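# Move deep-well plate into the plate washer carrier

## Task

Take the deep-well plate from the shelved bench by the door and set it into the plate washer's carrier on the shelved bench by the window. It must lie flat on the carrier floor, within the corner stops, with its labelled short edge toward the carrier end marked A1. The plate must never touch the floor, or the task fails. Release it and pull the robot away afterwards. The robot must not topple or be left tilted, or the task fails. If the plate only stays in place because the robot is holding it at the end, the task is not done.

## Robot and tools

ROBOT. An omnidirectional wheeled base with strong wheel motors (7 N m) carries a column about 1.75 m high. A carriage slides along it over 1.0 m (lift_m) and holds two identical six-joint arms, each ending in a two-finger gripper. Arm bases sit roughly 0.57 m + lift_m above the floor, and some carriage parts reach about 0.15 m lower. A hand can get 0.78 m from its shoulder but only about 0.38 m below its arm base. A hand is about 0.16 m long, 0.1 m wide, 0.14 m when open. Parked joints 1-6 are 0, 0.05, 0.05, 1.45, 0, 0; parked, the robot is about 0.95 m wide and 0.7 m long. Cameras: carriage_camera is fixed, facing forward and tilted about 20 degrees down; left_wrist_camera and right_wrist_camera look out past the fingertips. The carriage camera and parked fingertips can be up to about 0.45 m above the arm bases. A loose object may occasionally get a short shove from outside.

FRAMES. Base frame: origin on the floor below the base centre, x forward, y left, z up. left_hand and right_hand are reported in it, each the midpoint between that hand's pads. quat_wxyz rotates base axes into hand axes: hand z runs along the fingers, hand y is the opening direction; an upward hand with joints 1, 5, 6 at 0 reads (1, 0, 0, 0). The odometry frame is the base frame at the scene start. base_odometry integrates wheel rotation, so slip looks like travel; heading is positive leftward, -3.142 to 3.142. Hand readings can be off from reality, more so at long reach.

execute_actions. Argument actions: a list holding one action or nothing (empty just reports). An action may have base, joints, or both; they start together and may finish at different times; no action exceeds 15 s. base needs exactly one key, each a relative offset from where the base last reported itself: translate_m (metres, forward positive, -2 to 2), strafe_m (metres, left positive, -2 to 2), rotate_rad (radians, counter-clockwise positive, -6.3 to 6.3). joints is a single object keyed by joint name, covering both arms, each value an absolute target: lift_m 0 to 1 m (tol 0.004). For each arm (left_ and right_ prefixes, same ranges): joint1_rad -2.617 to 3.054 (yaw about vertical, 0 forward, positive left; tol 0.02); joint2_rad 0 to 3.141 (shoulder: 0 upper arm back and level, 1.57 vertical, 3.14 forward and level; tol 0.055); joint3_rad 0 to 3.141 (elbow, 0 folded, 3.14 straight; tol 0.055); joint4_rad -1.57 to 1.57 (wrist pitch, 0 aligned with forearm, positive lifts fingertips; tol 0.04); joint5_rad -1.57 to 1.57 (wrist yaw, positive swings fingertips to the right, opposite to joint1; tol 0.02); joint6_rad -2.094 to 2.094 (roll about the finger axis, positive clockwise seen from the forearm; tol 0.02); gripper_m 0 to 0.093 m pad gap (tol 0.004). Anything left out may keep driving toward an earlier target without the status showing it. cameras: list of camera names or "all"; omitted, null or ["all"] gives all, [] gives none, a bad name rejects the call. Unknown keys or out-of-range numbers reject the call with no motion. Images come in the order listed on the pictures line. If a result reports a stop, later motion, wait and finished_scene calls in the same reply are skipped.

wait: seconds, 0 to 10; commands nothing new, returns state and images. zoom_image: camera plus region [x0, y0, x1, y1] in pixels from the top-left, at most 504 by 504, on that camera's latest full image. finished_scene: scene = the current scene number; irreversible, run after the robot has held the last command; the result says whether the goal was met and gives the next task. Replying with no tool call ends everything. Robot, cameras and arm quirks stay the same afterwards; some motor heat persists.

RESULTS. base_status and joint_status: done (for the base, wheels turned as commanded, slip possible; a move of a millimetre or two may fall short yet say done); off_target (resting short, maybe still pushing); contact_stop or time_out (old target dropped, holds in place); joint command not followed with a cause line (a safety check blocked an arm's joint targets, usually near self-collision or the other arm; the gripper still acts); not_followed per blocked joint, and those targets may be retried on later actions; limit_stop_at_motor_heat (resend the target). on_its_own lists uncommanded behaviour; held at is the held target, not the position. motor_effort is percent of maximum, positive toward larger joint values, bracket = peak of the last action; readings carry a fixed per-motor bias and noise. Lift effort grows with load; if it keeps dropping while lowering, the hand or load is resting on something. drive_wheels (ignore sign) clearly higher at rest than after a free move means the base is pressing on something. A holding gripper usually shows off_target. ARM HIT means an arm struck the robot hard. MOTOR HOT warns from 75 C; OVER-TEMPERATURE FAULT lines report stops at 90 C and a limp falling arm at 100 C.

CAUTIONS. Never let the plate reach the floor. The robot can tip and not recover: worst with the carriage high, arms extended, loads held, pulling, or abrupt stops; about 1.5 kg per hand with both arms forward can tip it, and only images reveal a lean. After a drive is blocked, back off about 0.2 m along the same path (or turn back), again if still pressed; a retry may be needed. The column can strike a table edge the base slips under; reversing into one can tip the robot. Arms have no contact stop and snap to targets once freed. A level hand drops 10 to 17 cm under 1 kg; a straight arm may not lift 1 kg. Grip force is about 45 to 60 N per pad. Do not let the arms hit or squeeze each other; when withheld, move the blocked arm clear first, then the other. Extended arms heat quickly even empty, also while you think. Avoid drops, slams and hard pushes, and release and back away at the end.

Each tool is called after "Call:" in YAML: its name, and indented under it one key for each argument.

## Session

Call:
execute_actions:
  actions: []

Scene clock: 0.00 s.
base_odometry: x=+0.000 y=+0.000 heading=+0.000 (m, m, rad; odometry frame)
base_status: not commanded
joint_positions: lift_m=+0.301 left_joint1_rad=+0.002 left_joint2_rad=+0.073 left_joint3_rad=+0.065 left_joint4_rad=+1.503 left_joint5_rad=-0.001 left_joint6_rad=+0.007 left_gripper_m=+0.094 right_joint1_rad=+0.027 right_joint2_rad=+0.013 right_joint3_rad=+0.034 right_joint4_rad=+1.481 right_joint5_rad=-0.037 right_joint6_rad=+0.051 right_gripper_m=+0.094
joint_status: not commanded
motor_effort: lift_m=+32 drive_wheels=-2 (%)
left_hand: x=+0.2822 y=+0.3141 z=+1.2841 quat_wxyz=(+0.999, +0.000, +0.037, +0.004) (m; base frame)
right_hand: x=+0.2780 y=-0.3070 z=+1.2752 quat_wxyz=(+0.998, -0.018, +0.035, +0.040) (m; base frame)
pictures: carriage_camera, left_wrist_camera, right_wrist_camera
Images, in order (width x height): carriage_camera 896x504, left_wrist_camera 896x504, right_wrist_camera 896x504.

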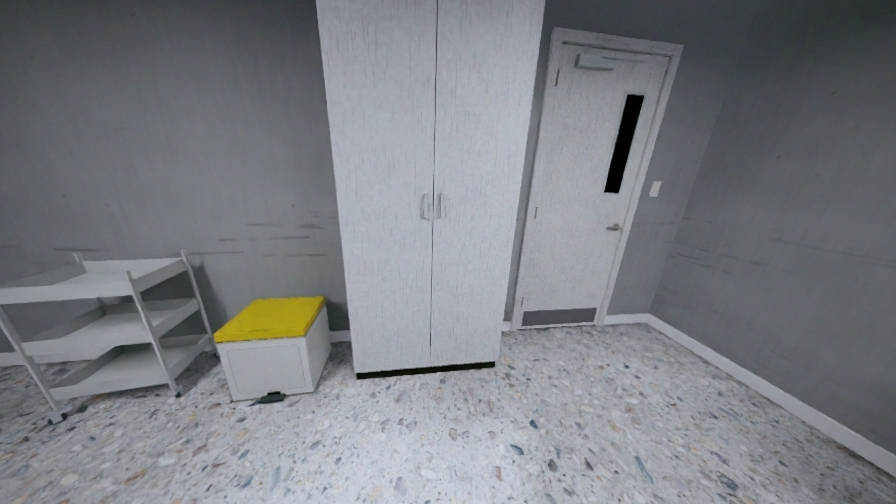

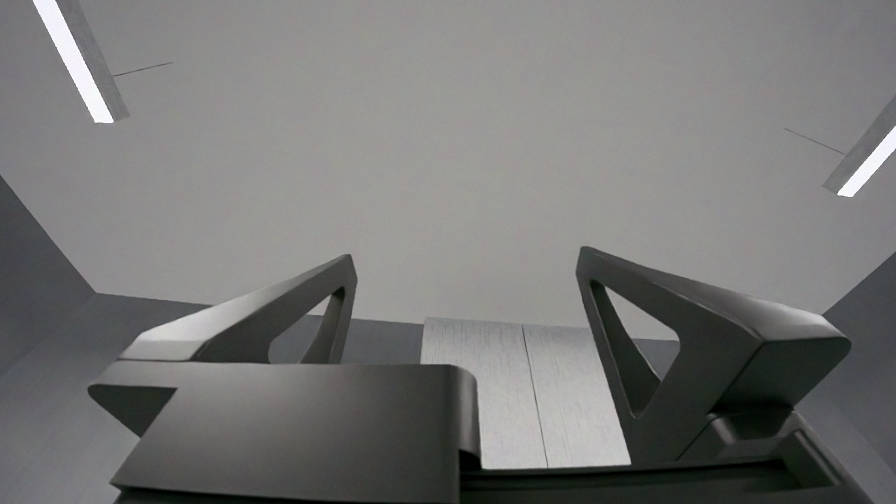

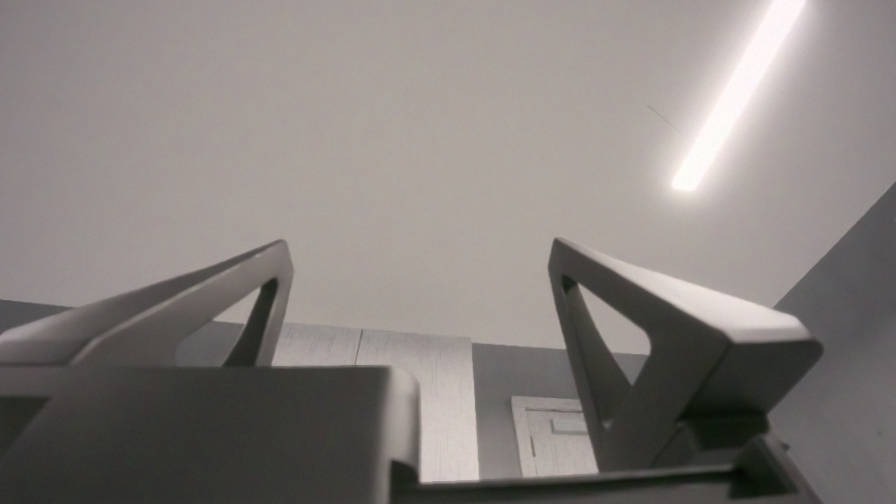

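Call:
execute_actions:
  actions:
    - {"base": {"rotate_rad": -1.45}, "joints": {"left_joint4_rad": 0.2, "left_joint5_rad": -1.5, "right_joint4_rad": 0.2, "right_joint5_rad": 1.5, "lift_m": 0.45}}

Scene clock: 61.57 s.
base_odometry: x=+0.000 y=+0.000 heading=-1.450 (m, m, rad; odometry frame)
base_status: done
joint_positions: lift_m=+0.450 left_joint1_rad=+0.002 left_joint2_rad=+0.073 left_joint3_rad=+0.065 left_joint4_rad=+0.212 left_joint5_rad=-1.489 left_joint6_rad=+0.007 left_gripper_m=+0.094 right_joint1_rad=+0.027 right_joint2_rad=+0.013 right_joint3_rad=+0.034 right_joint4_rad=+0.195 right_joint5_rad=+1.497 right_joint6_rad=+0.051 right_gripper_m=+0.095
joint_status: all done
motor_effort: lift_m=+32(38) drive_wheels=+4(16) (%)
left_hand: x=+0.3496 y=+0.4854 z=+1.2060 quat_wxyz=(+0.569, -0.525, +0.465, +0.430) (m; base frame)
right_hand: x=+0.3506 y=-0.4830 z=+1.1978 quat_wxyz=(+0.587, +0.536, +0.453, -0.404) (m; base frame)
pictures: carriage_camera, left_wrist_camera, right_wrist_camera
Images, in order (width x height): carriage_camera 896x504, left_wrist_camera 896x504, right_wrist_camera 896x504.

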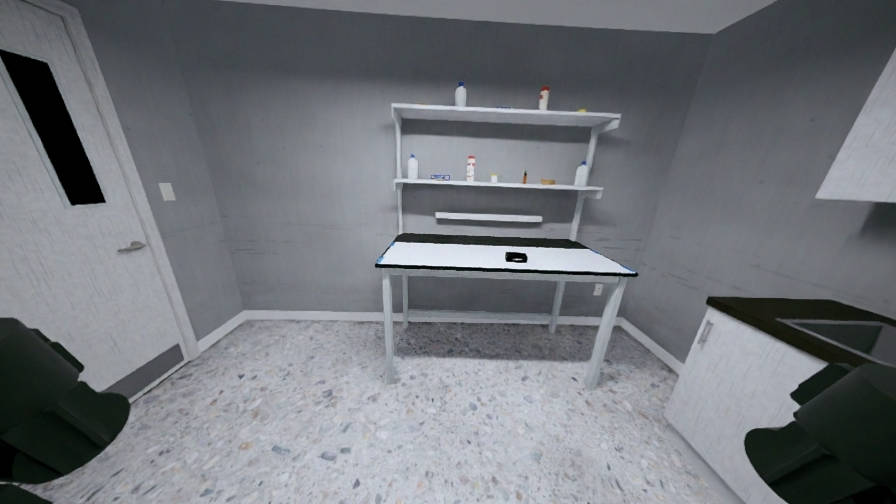

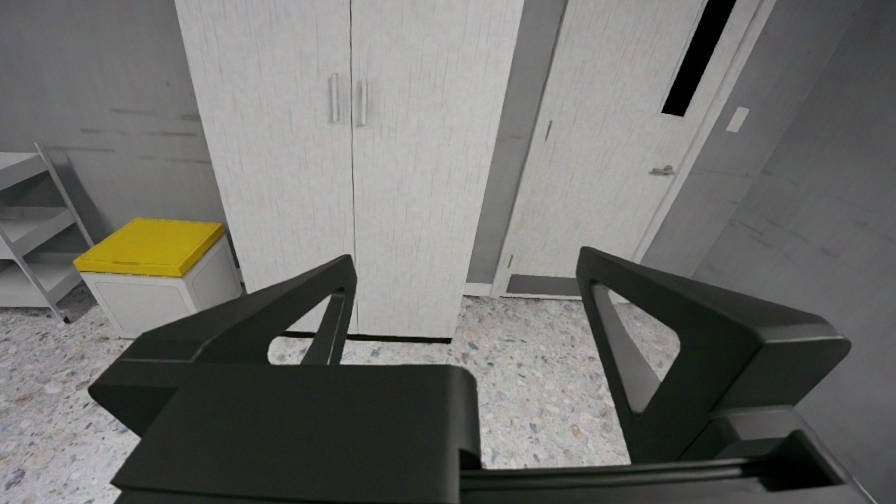

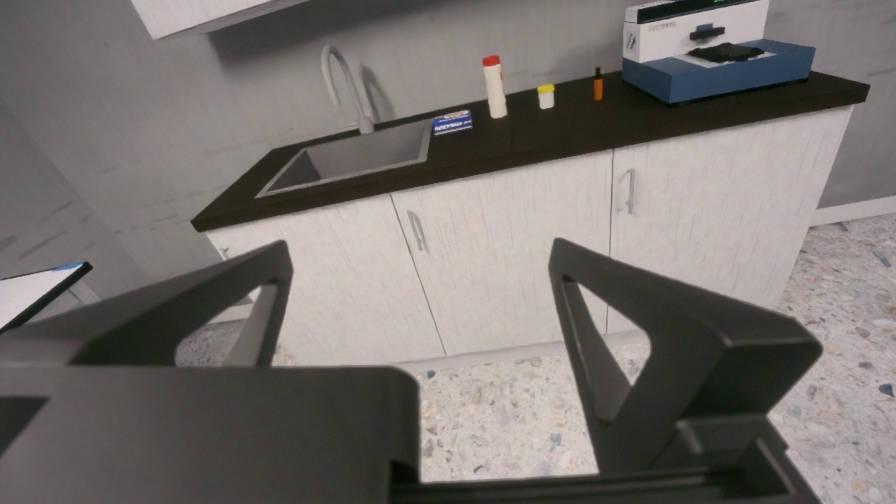

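Call:
zoom_image:
  camera: "carriage_camera"
  region: [466, 230, 566, 290]

Call:
zoom_image:
  camera: "carriage_camera"
  region: [360, 220, 660, 400]

Region (466, 230, 566, 290) of carriage_camera's 896x504 image, scaled by 5.040, with more detail than that image has; it fills the top 302 rows of this view, and the rest is white.

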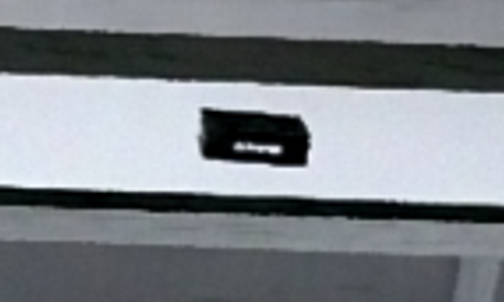

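Region (360, 220, 660, 400) of carriage_camera's 896x504 image, scaled by 1.680, with more detail than that image has; it fills the top 302 rows of this view, and the rest is white.

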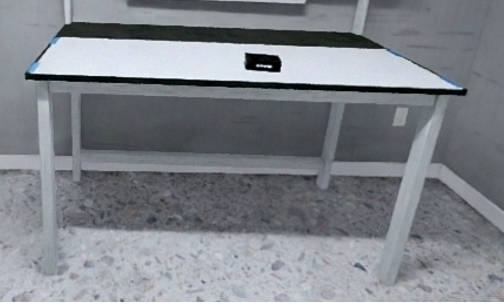

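Call:
execute_actions:
  actions:
    - {"base": {"translate_m": 0.9}, "joints": {"left_joint4_rad": 1.45, "left_joint5_rad": 0, "right_joint1_rad": 0, "right_joint2_rad": 1.9, "right_joint3_rad": 1.6, "right_joint4_rad": -1.27, "right_joint5_rad": 0, "right_joint6_rad": 1.57, "lift_m": 0.45}}
  cameras: ["carriage_camera", "right_wrist_camera"]

Scene clock: 185.63 s.
base_odometry: x=+0.108 y=-0.894 heading=-1.450 (m, m, rad; odometry frame)
base_status: done
joint_positions: lift_m=+0.450 left_joint1_rad=+0.002 left_joint2_rad=+0.073 left_joint3_rad=+0.065 left_joint4_rad=+1.448 left_joint5_rad=-0.010 left_joint6_rad=+0.007 left_gripper_m=+0.094 right_joint1_rad=+0.008 right_joint2_rad=+1.907 right_joint3_rad=+1.577 right_joint4_rad=-1.265 right_joint5_rad=+0.004 right_joint6_rad=+1.561 right_gripper_m=+0.095
joint_status: all done
motor_effort: lift_m=+32(31) drive_wheels=-5(23) (%)
left_hand: x=+0.2957 y=+0.3156 z=+1.4319 quat_wxyz=(+0.998, -0.005, +0.065, +0.005) (m; base frame)
right_hand: x=+0.6140 y=-0.3116 z=+1.0914 quat_wxyz=(-0.007, +0.700, +0.714, -0.010) (m; base frame)
pictures: carriage_camera, right_wrist_camera
Images, in order (width x height): carriage_camera 896x504, right_wrist_camera 896x504.

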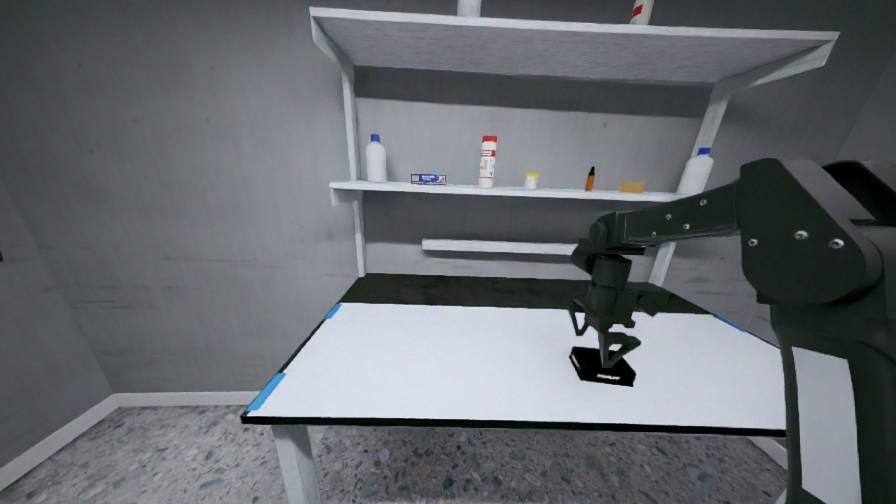

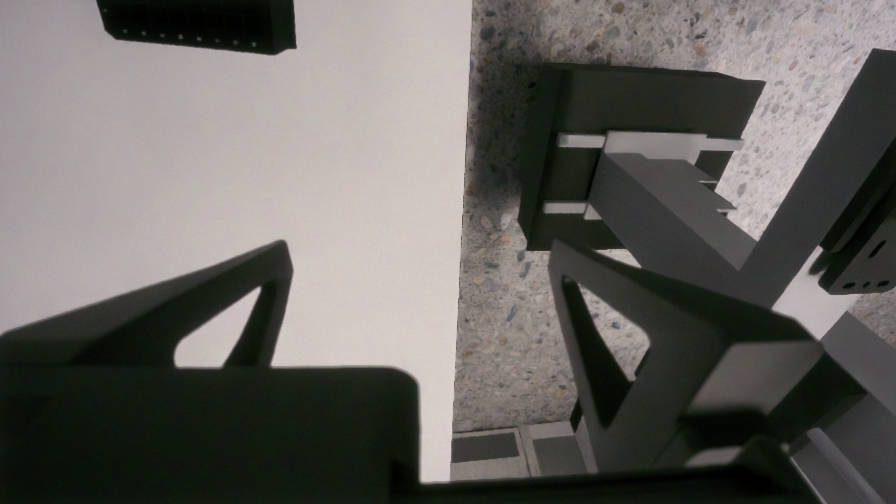

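Call:
zoom_image:
  camera: "right_wrist_camera"
  region: [60, 0, 340, 80]

Call:
zoom_image:
  camera: "carriage_camera"
  region: [540, 320, 680, 410]

Region (60, 0, 340, 80) of right_wrist_camera's 896x504 image, scaled by 1.800, with more detail than that image has; it fills the top 144 rows of this view, and the rest is white.

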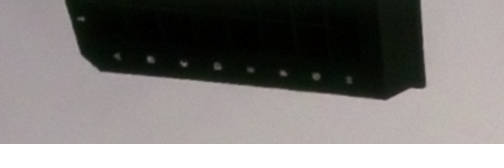

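Region (540, 320, 680, 410) of carriage_camera's 896x504 image, scaled by 3.600, with more detail than that image has; it fills the top 324 rows of this view, and the rest is white.

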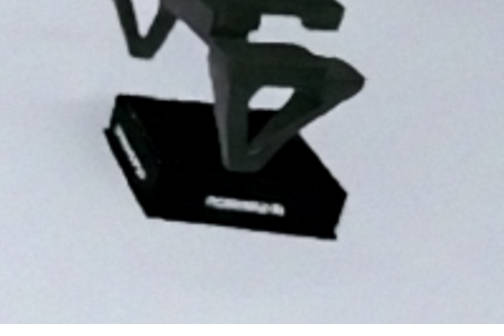

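Call:
execute_actions:
  actions:
    - {"base": {"translate_m": 0.143}, "joints": {"right_joint1_rad": -0.42, "right_joint6_rad": 1.22, "lift_m": 0.42}}
  cameras: ["carriage_camera", "right_wrist_camera"]

Scene clock: 307.43 s.
base_odometry: x=+0.125 y=-1.036 heading=-1.451 (m, m, rad; odometry frame)
base_status: done
joint_positions: lift_m=+0.420 left_joint1_rad=+0.002 left_joint2_rad=+0.073 left_joint3_rad=+0.065 left_joint4_rad=+1.449 left_joint5_rad=-0.009 left_joint6_rad=+0.007 left_gripper_m=+0.094 right_joint1_rad=-0.425 right_joint2_rad=+1.910 right_joint3_rad=+1.585 right_joint4_rad=-1.269 right_joint5_rad=+0.002 right_joint6_rad=+1.230 right_gripper_m=+0.095
joint_status: all done
motor_effort: lift_m=+30(31) drive_wheels=-5(17) (%)
left_hand: x=+0.2955 y=+0.3155 z=+1.4020 quat_wxyz=(+0.998, -0.004, +0.065, +0.005) (m; base frame)
right_hand: x=+0.5835 y=-0.4599 z=+1.0627 quat_wxyz=(-0.010, +0.736, +0.677, -0.005) (m; base frame)
pictures: carriage_camera, right_wrist_camera
Images, in order (width x height): carriage_camera 896x504, right_wrist_camera 896x504.

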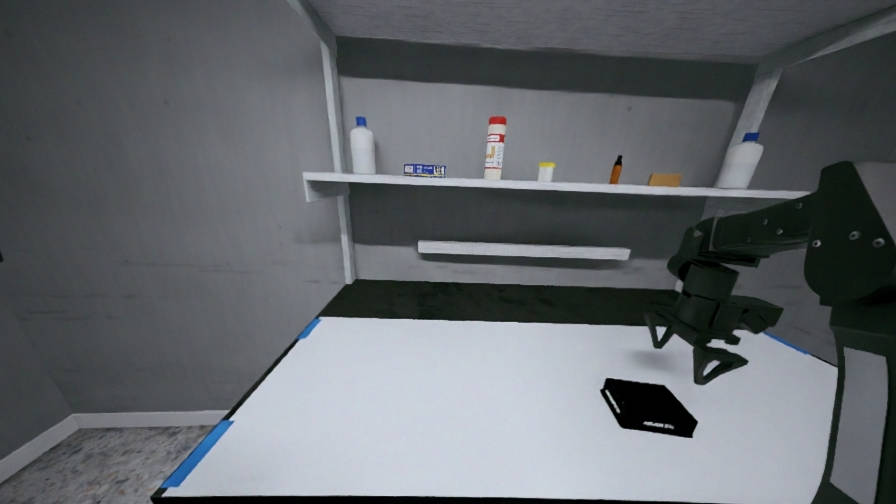

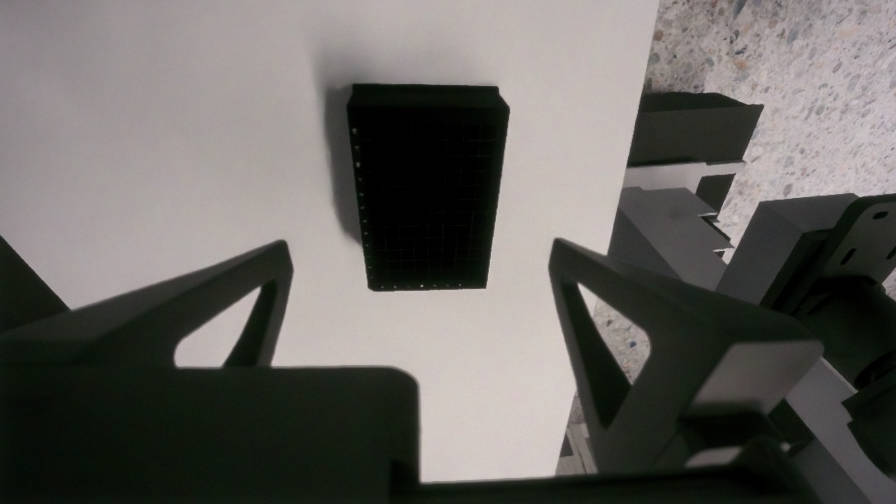

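Call:
zoom_image:
  camera: "right_wrist_camera"
  region: [270, 70, 580, 310]

Region (270, 70, 580, 310) of right_wrist_camera's 896x504 image, scaled by 1.626, with more detail than that image has; it fills the top 390 rows of this view, and the rest is white.

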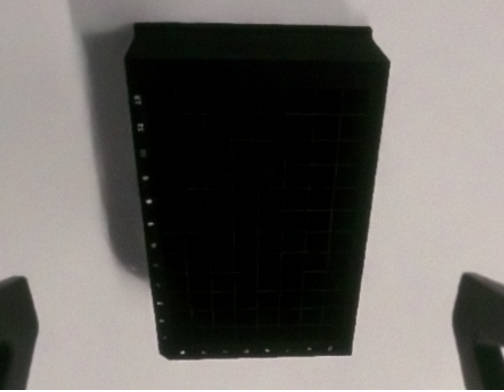

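Call:
execute_actions:
  actions:
    - {"base": {"translate_m": -0.016}, "joints": {"right_joint1_rad": -0.336, "right_joint6_rad": 1.325, "lift_m": 0.365}}
  cameras: ["carriage_camera", "right_wrist_camera"]

Scene clock: 405.60 s.
base_odometry: x=+0.123 y=-1.020 heading=-1.451 (m, m, rad; odometry frame)
base_status: done
joint_positions: lift_m=+0.365 left_joint1_rad=+0.002 left_joint2_rad=+0.073 left_joint3_rad=+0.065 left_joint4_rad=+1.449 left_joint5_rad=-0.008 left_joint6_rad=+0.007 left_gripper_m=+0.094 right_joint1_rad=-0.330 right_joint2_rad=+1.912 right_joint3_rad=+1.585 right_joint4_rad=-1.270 right_joint5_rad=-0.001 right_joint6_rad=+1.317 right_gripper_m=+0.095
joint_status: all done
motor_effort: lift_m=+30(32) drive_wheels=+3(11) (%)
left_hand: x=+0.2955 y=+0.3154 z=+1.3470 quat_wxyz=(+0.998, -0.004, +0.065, +0.005) (m; base frame)
right_hand: x=+0.5957 y=-0.4282 z=+1.0068 quat_wxyz=(-0.012, +0.734, +0.679, -0.006) (m; base frame)
pictures: carriage_camera, right_wrist_camera
Images, in order (width x height): carriage_camera 896x504, right_wrist_camera 896x504.

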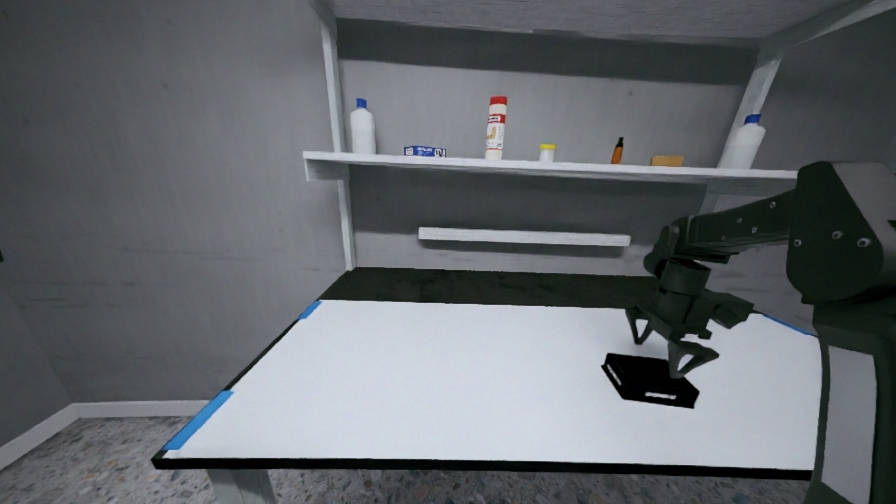

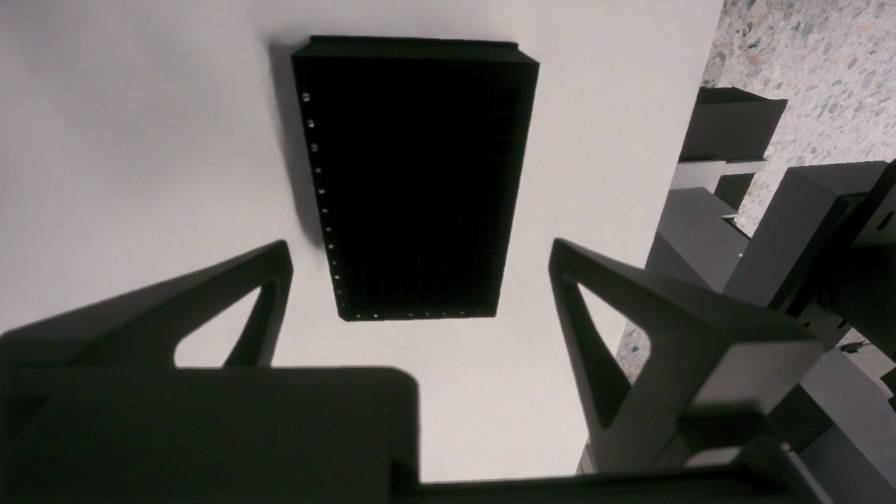

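Call:
zoom_image:
  camera: "right_wrist_camera"
  region: [260, 20, 580, 340]

Region (260, 20, 580, 340) of right_wrist_camera's 896x504 image, scaled by 1.575, with more detail than that image has.

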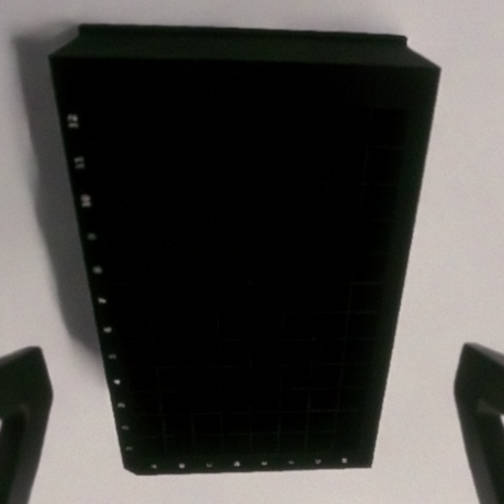

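Call:
execute_actions:
  actions:
    - {"joints": {"lift_m": 0.318}}
  cameras: ["carriage_camera", "right_wrist_camera"]

Scene clock: 433.73 s.
base_odometry: x=+0.123 y=-1.020 heading=-1.451 (m, m, rad; odometry frame)
base_status: not commanded
joint_positions: lift_m=+0.318 left_joint1_rad=+0.002 left_joint2_rad=+0.073 left_joint3_rad=+0.065 left_joint4_rad=+1.449 left_joint5_rad=-0.008 left_joint6_rad=+0.007 left_gripper_m=+0.094 right_joint1_rad=-0.330 right_joint2_rad=+1.910 right_joint3_rad=+1.585 right_joint4_rad=-1.271 right_joint5_rad=-0.001 right_joint6_rad=+1.317 right_gripper_m=+0.095
joint_status: all done
motor_effort: lift_m=+30(30) drive_wheels=+4(5) (%)
left_hand: x=+0.2955 y=+0.3153 z=+1.3000 quat_wxyz=(+0.998, -0.004, +0.065, +0.005) (m; base frame)
right_hand: x=+0.5956 y=-0.4283 z=+0.9605 quat_wxyz=(-0.011, +0.734, +0.679, -0.006) (m; base frame)
pictures: carriage_camera, right_wrist_camera
Images, in order (width x height): carriage_camera 896x504, right_wrist_camera 896x504.

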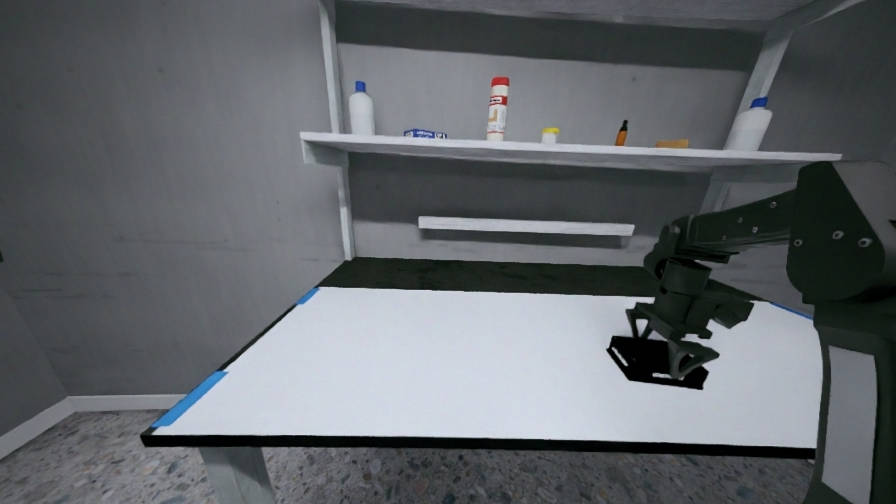

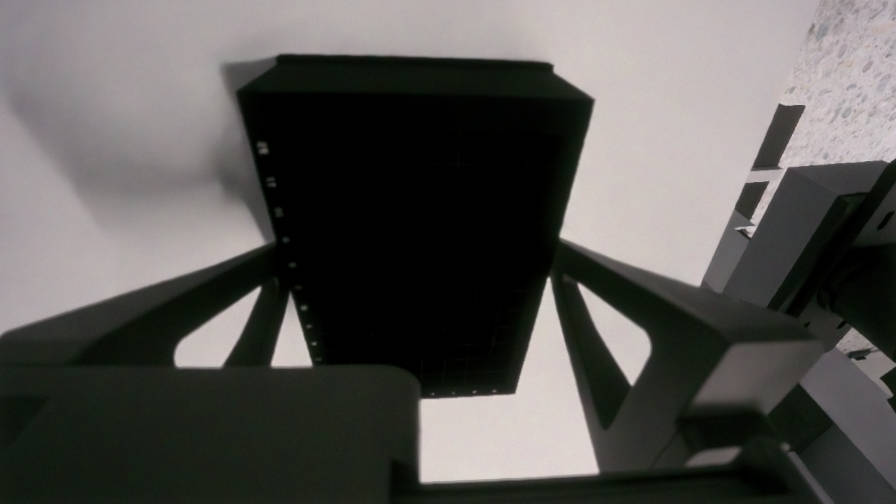

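Call:
zoom_image:
  camera: "carriage_camera"
  region: [590, 290, 770, 400]

Region (590, 290, 770, 400) of carriage_camera's 896x504 image, scaled by 2.800, with more detail than that image has.

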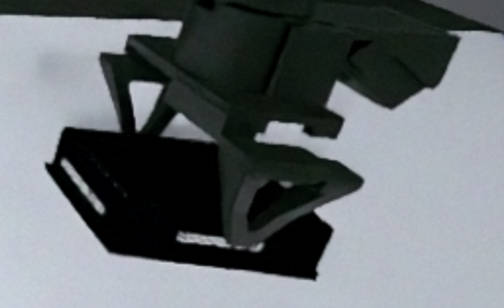

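Call:
execute_actions:
  actions:
    - {"base": {"strafe_m": 0.014}, "joints": {"right_gripper_m": 0.09}}
  cameras: []

Call:
execute_actions:
  actions:
    - {"joints": {"right_gripper_m": 0.07}}
  cameras: ["carriage_camera", "right_wrist_camera"]

Scene clock: 530.60 s.
base_odometry: x=+0.137 y=-1.018 heading=-1.452 (m, m, rad; odometry frame)
base_status: done
joint_positions: lift_m=+0.318 left_joint1_rad=+0.002 left_joint2_rad=+0.073 left_joint3_rad=+0.065 left_joint4_rad=+1.449 left_joint5_rad=-0.008 left_joint6_rad=+0.007 left_gripper_m=+0.094 right_joint1_rad=-0.332 right_joint2_rad=+1.910 right_joint3_rad=+1.585 right_joint4_rad=-1.271 right_joint5_rad=-0.001 right_joint6_rad=+1.317 right_gripper_m=+0.090
joint_status: all done
motor_effort: lift_m=+30(30) drive_wheels=+5(9) (%)
left_hand: x=+0.2955 y=+0.3153 z=+1.3000 quat_wxyz=(+0.998, -0.004, +0.065, +0.005) (m; base frame)
right_hand: x=+0.5954 y=-0.4288 z=+0.9605 quat_wxyz=(-0.011, +0.734, +0.679, -0.006) (m; base frame)
pictures: none
No camera images: the call's "cameras" was empty. Leave "cameras" out to get every camera's image.

Scene clock: 531.10 s.
base_odometry: x=+0.137 y=-1.018 heading=-1.452 (m, m, rad; odometry frame)
base_status: not commanded
joint_positions: lift_m=+0.318 left_joint1_rad=+0.002 left_joint2_rad=+0.073 left_joint3_rad=+0.065 left_joint4_rad=+1.449 left_joint5_rad=-0.008 left_joint6_rad=+0.007 left_gripper_m=+0.094 right_joint1_rad=-0.332 right_joint2_rad=+1.910 right_joint3_rad=+1.585 right_joint4_rad=-1.270 right_joint5_rad=-0.001 right_joint6_rad=+1.317 right_gripper_m=+0.083
joint_status: right_gripper_m off_target (ended at +0.083, target +0.070)
motor_effort: lift_m=+30(31) drive_wheels=+5(4) (%)
left_hand: x=+0.2955 y=+0.3153 z=+1.3000 quat_wxyz=(+0.998, -0.004, +0.065, +0.005) (m; base frame)
right_hand: x=+0.5956 y=-0.4288 z=+0.9604 quat_wxyz=(-0.011, +0.734, +0.679, -0.005) (m; base frame)
pictures: carriage_camera, right_wrist_camera
Images, in order (width x height): carriage_camera 896x504, right_wrist_camera 896x504.

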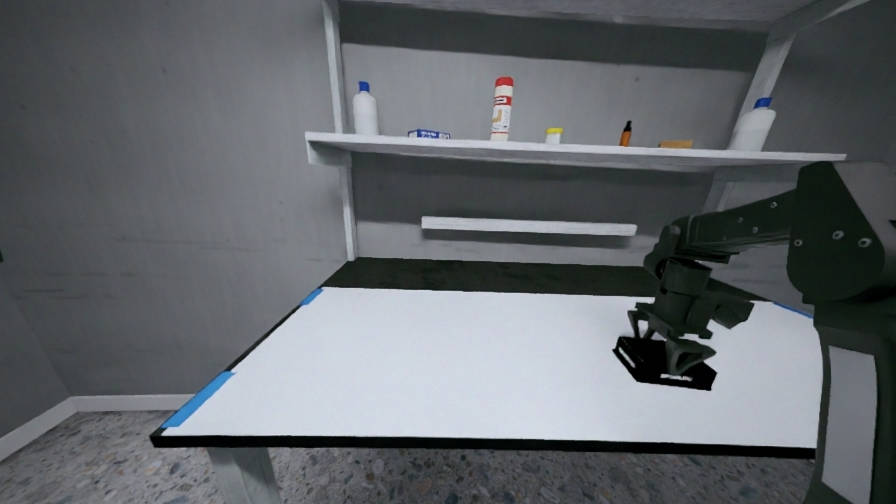

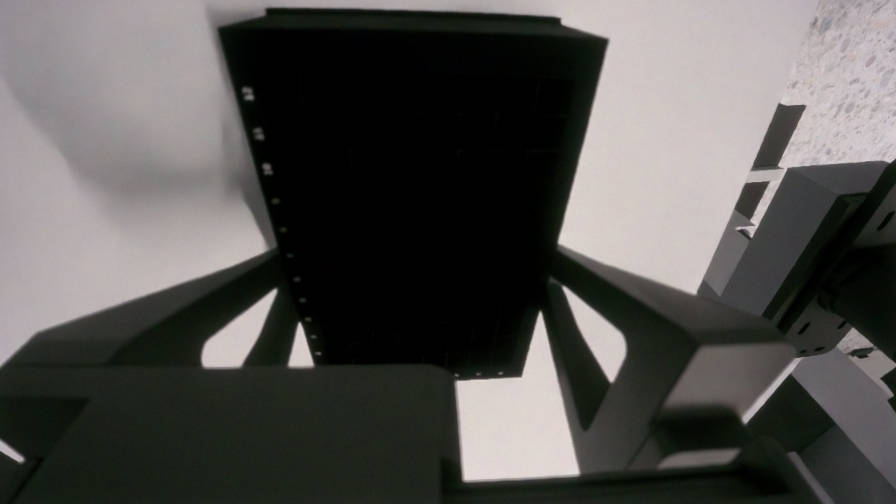

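Call:
execute_actions:
  actions:
    - {"base": {"translate_m": -1.0}, "joints": {"lift_m": 0.45, "left_joint1_rad": 1.6, "left_joint2_rad": 1.57, "left_joint3_rad": 0.05, "left_joint4_rad": 1.5, "left_joint5_rad": -1.5}}

Scene clock: 566.60 s.
base_odometry: x=+0.018 y=-0.025 heading=-1.452 (m, m, rad; odometry frame)
base_status: done
joint_positions: lift_m=+0.450 left_joint1_rad=+1.591 left_joint2_rad=+1.557 left_joint3_rad=+0.065 left_joint4_rad=+1.499 left_joint5_rad=-1.491 left_joint6_rad=+0.007 left_gripper_m=+0.094 right_joint1_rad=-0.332 right_joint2_rad=+1.914 right_joint3_rad=+1.585 right_joint4_rad=-1.270 right_joint5_rad=-0.001 right_joint6_rad=+1.317 right_gripper_m=+0.083
joint_status: all done
motor_effort: lift_m=+32(39) drive_wheels=+0(15) (%)
left_hand: x=+0.0867 y=+0.4938 z=+1.1358 quat_wxyz=(+0.022, -0.707, +0.021, +0.707) (m; base frame)
right_hand: x=+0.5956 y=-0.4288 z=+1.0912 quat_wxyz=(-0.012, +0.734, +0.679, -0.006) (m; base frame)
pictures: carriage_camera, left_wrist_camera, right_wrist_camera
Images, in order (width x height): carriage_camera 896x504, left_wrist_camera 896x504, right_wrist_camera 896x504.

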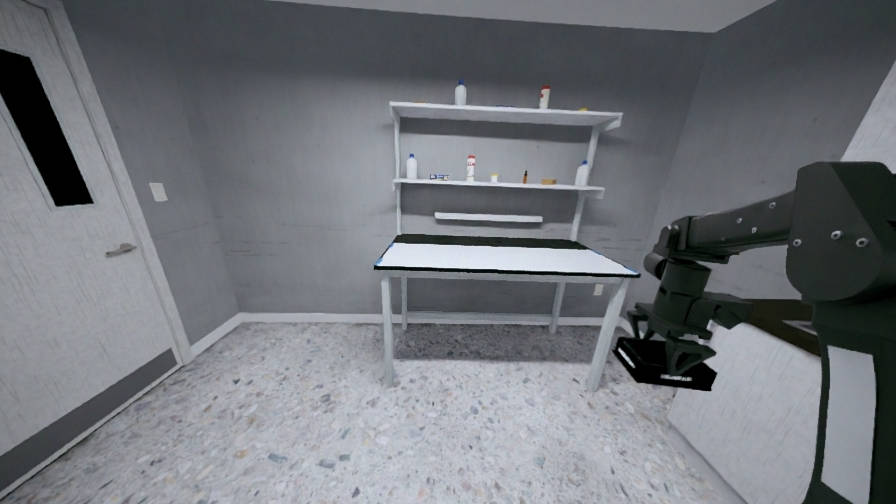

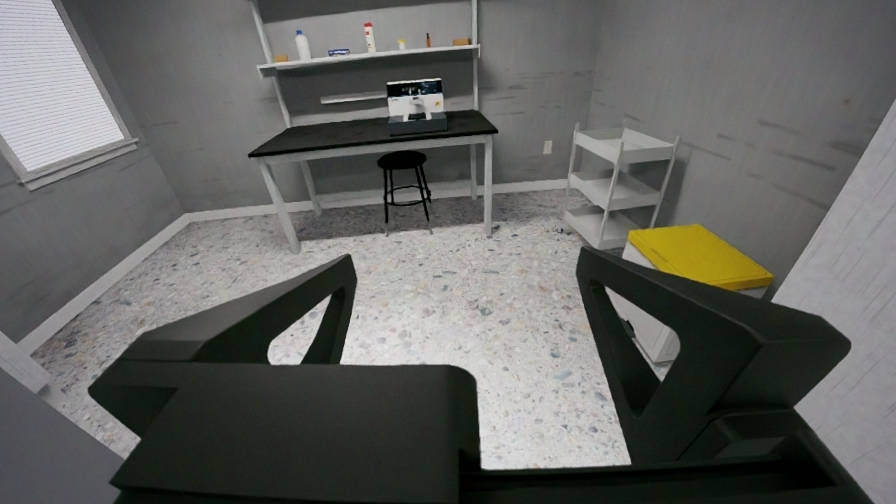

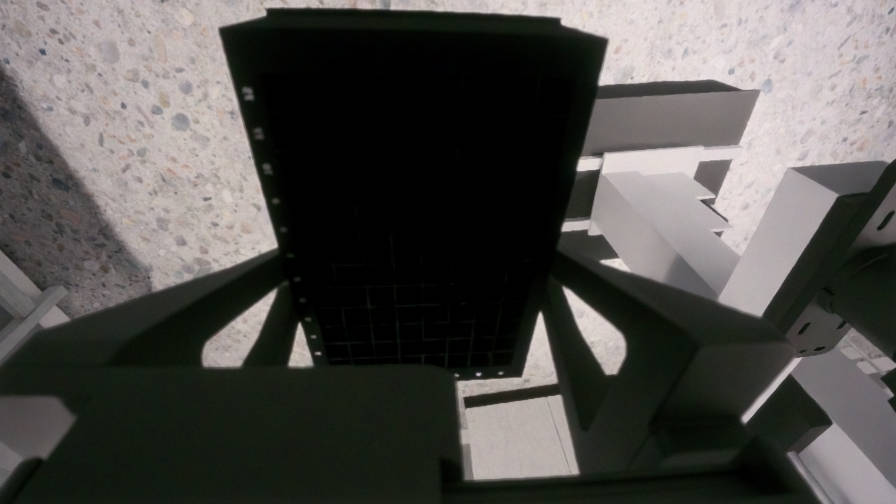

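Call:
zoom_image:
  camera: "left_wrist_camera"
  region: [240, 60, 520, 260]

Call:
zoom_image:
  camera: "left_wrist_camera"
  region: [375, 70, 465, 145]

Region (240, 60, 520, 260) of left_wrist_camera's 896x504 image, scaled by 1.800, with more detail than that image has; it fills the top 360 rows of this view, and the rest is white.

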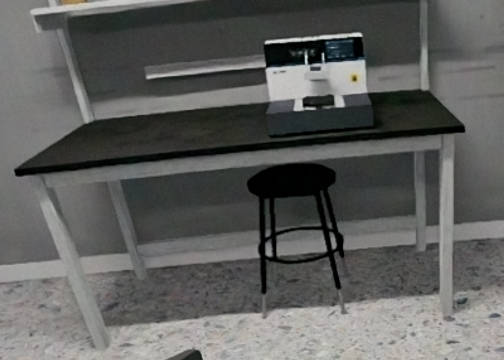

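Region (375, 70, 465, 145) of left_wrist_camera's 896x504 image, scaled by 5.600, with more detail than that image has.

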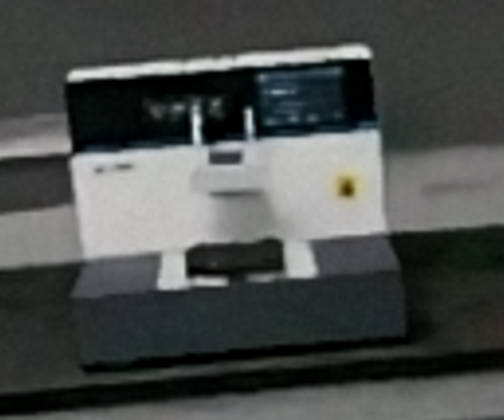

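Call:
execute_actions:
  actions:
    - {"base": {"rotate_rad": -3.117}, "joints": {"right_joint1_rad": -0.15, "right_joint6_rad": -0.15, "left_joint1_rad": -0.5, "left_joint5_rad": 0.75, "lift_m": 0.38}}

Scene clock: 658.30 s.
base_odometry: x=+0.018 y=-0.025 heading=+1.715 (m, m, rad; odometry frame)
base_status: done
joint_positions: lift_m=+0.380 left_joint1_rad=-0.488 left_joint2_rad=+1.557 left_joint3_rad=+0.065 left_joint4_rad=+1.500 left_joint5_rad=+0.739 left_joint6_rad=+0.007 left_gripper_m=+0.094 right_joint1_rad=-0.157 right_joint2_rad=+1.915 right_joint3_rad=+1.585 right_joint4_rad=-1.267 right_joint5_rad=+0.002 right_joint6_rad=-0.141 right_gripper_m=+0.083
joint_status: all done
motor_effort: lift_m=+31(31) drive_wheels=+5(21) (%)
left_hand: x=+0.4693 y=+0.0725 z=+1.0669 quat_wxyz=(+0.582, +0.409, +0.574, -0.405) (m; base frame)
right_hand: x=+0.6112 y=-0.3695 z=+1.0210 quat_wxyz=(-0.013, +0.008, +1.000, +0.001) (m; base frame)
pictures: carriage_camera, left_wrist_camera, right_wrist_camera
Images, in order (width x height): carriage_camera 896x504, left_wrist_camera 896x504, right_wrist_camera 896x504.

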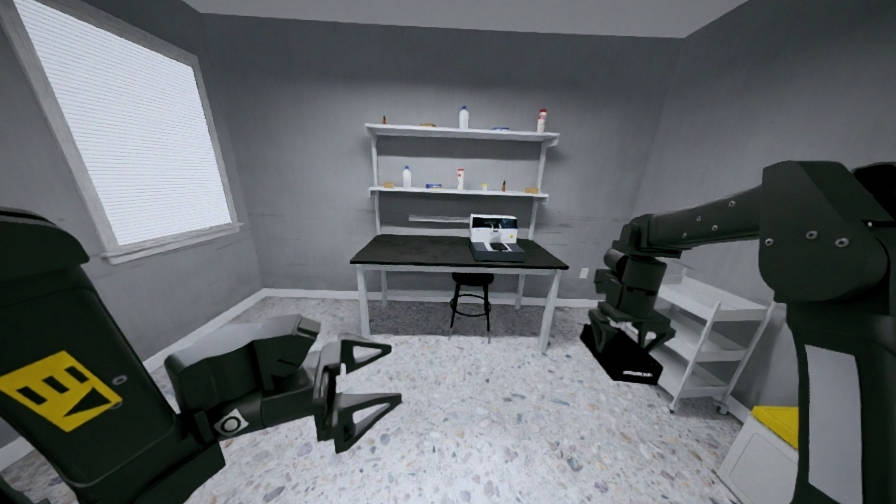

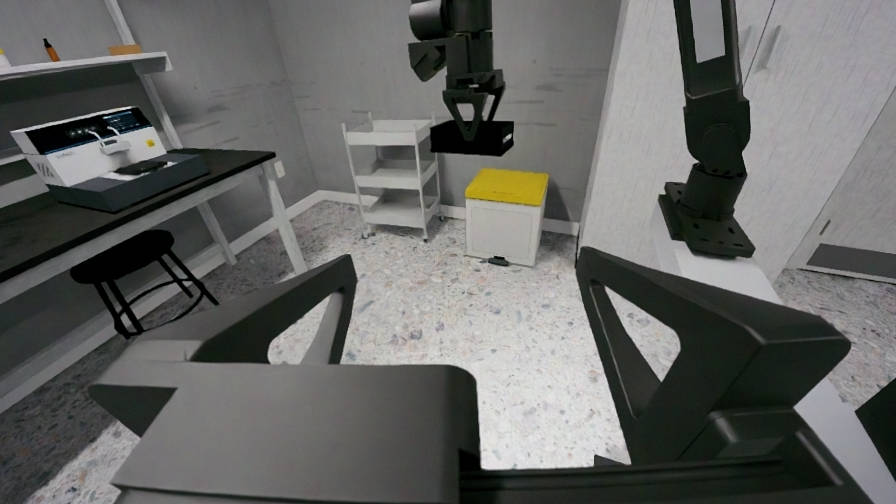

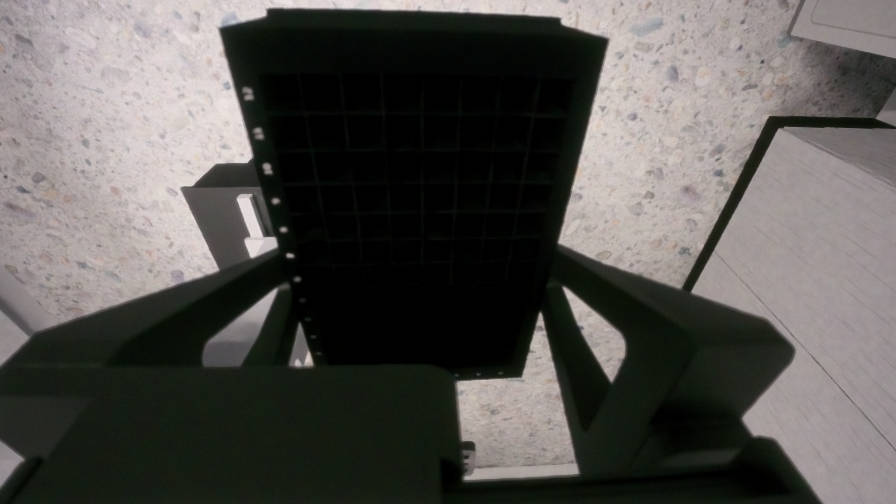

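Call:
zoom_image:
  camera: "carriage_camera"
  region: [340, 200, 580, 360]

Call:
zoom_image:
  camera: "left_wrist_camera"
  region: [390, 0, 550, 170]

Region (340, 200, 580, 360) of carriage_camera's 896x504 image, scaled by 2.100, with more detail than that image has.

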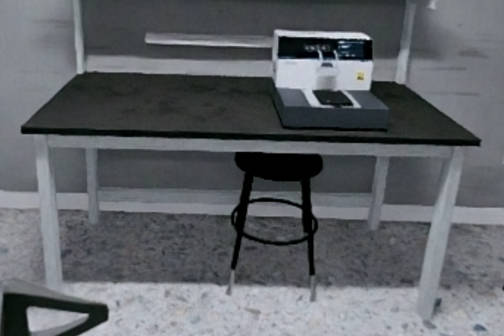

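Region (390, 0, 550, 170) of left_wrist_camera's 896x504 image, scaled by 2.965, with more detail than that image has; it fills the left 474 columns of this view, and the rest is white.

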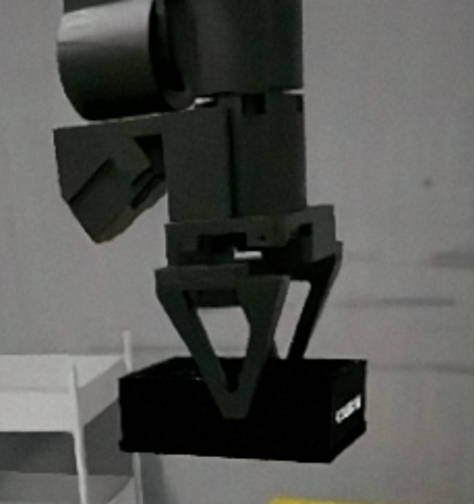

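Call:
execute_actions:
  actions:
    - {"base": {"translate_m": 1.3}, "joints": {"right_joint1_rad": -0.39, "right_joint6_rad": -0.43, "lift_m": 0.36}}

Scene clock: 738.43 s.
base_odometry: x=-0.167 y=+1.261 heading=+1.714 (m, m, rad; odometry frame)
base_status: done
joint_positions: lift_m=+0.360 left_joint1_rad=-0.489 left_joint2_rad=+1.557 left_joint3_rad=+0.065 left_joint4_rad=+1.500 left_joint5_rad=+0.741 left_joint6_rad=+0.007 left_gripper_m=+0.094 right_joint1_rad=-0.401 right_joint2_rad=+1.915 right_joint3_rad=+1.585 right_joint4_rad=-1.270 right_joint5_rad=+0.005 right_joint6_rad=-0.420 right_gripper_m=+0.083
joint_status: all done
motor_effort: lift_m=+30(31) drive_wheels=-5(23) (%)
left_hand: x=+0.4688 y=+0.0722 z=+1.0470 quat_wxyz=(+0.582, +0.410, +0.573, -0.406) (m; base frame)
right_hand: x=+0.5865 y=-0.4525 z=+1.0011 quat_wxyz=(-0.014, -0.010, +1.000, +0.003) (m; base frame)
pictures: carriage_camera, left_wrist_camera, right_wrist_camera
Images, in order (width x height): carriage_camera 896x504, left_wrist_camera 896x504, right_wrist_camera 896x504.

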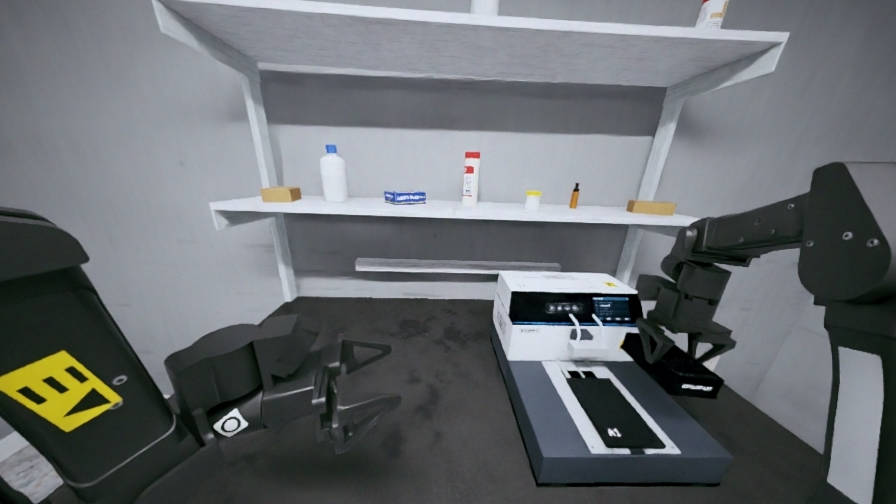

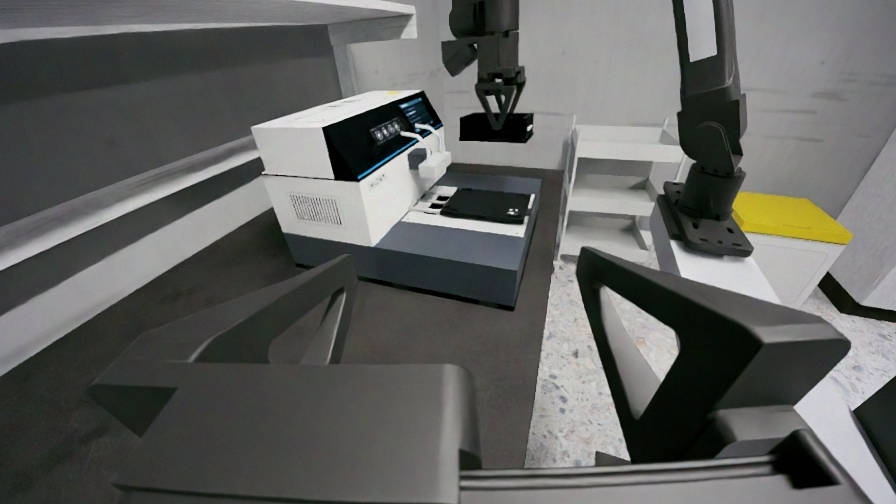

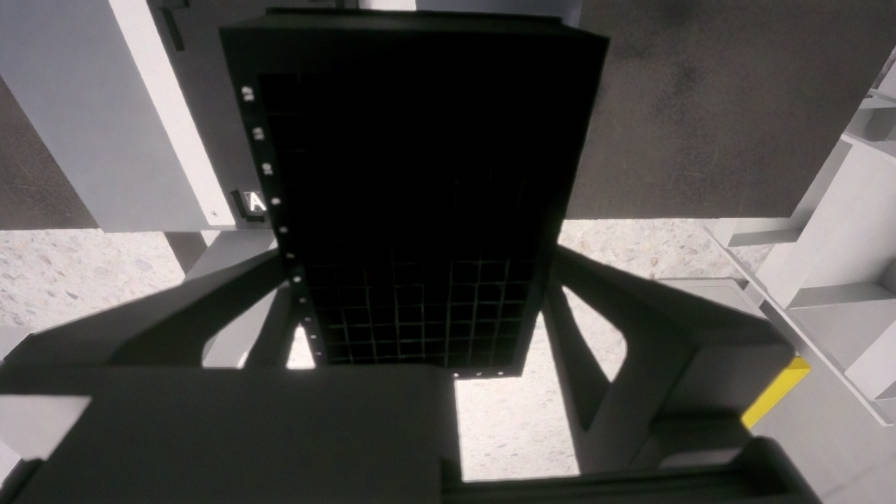

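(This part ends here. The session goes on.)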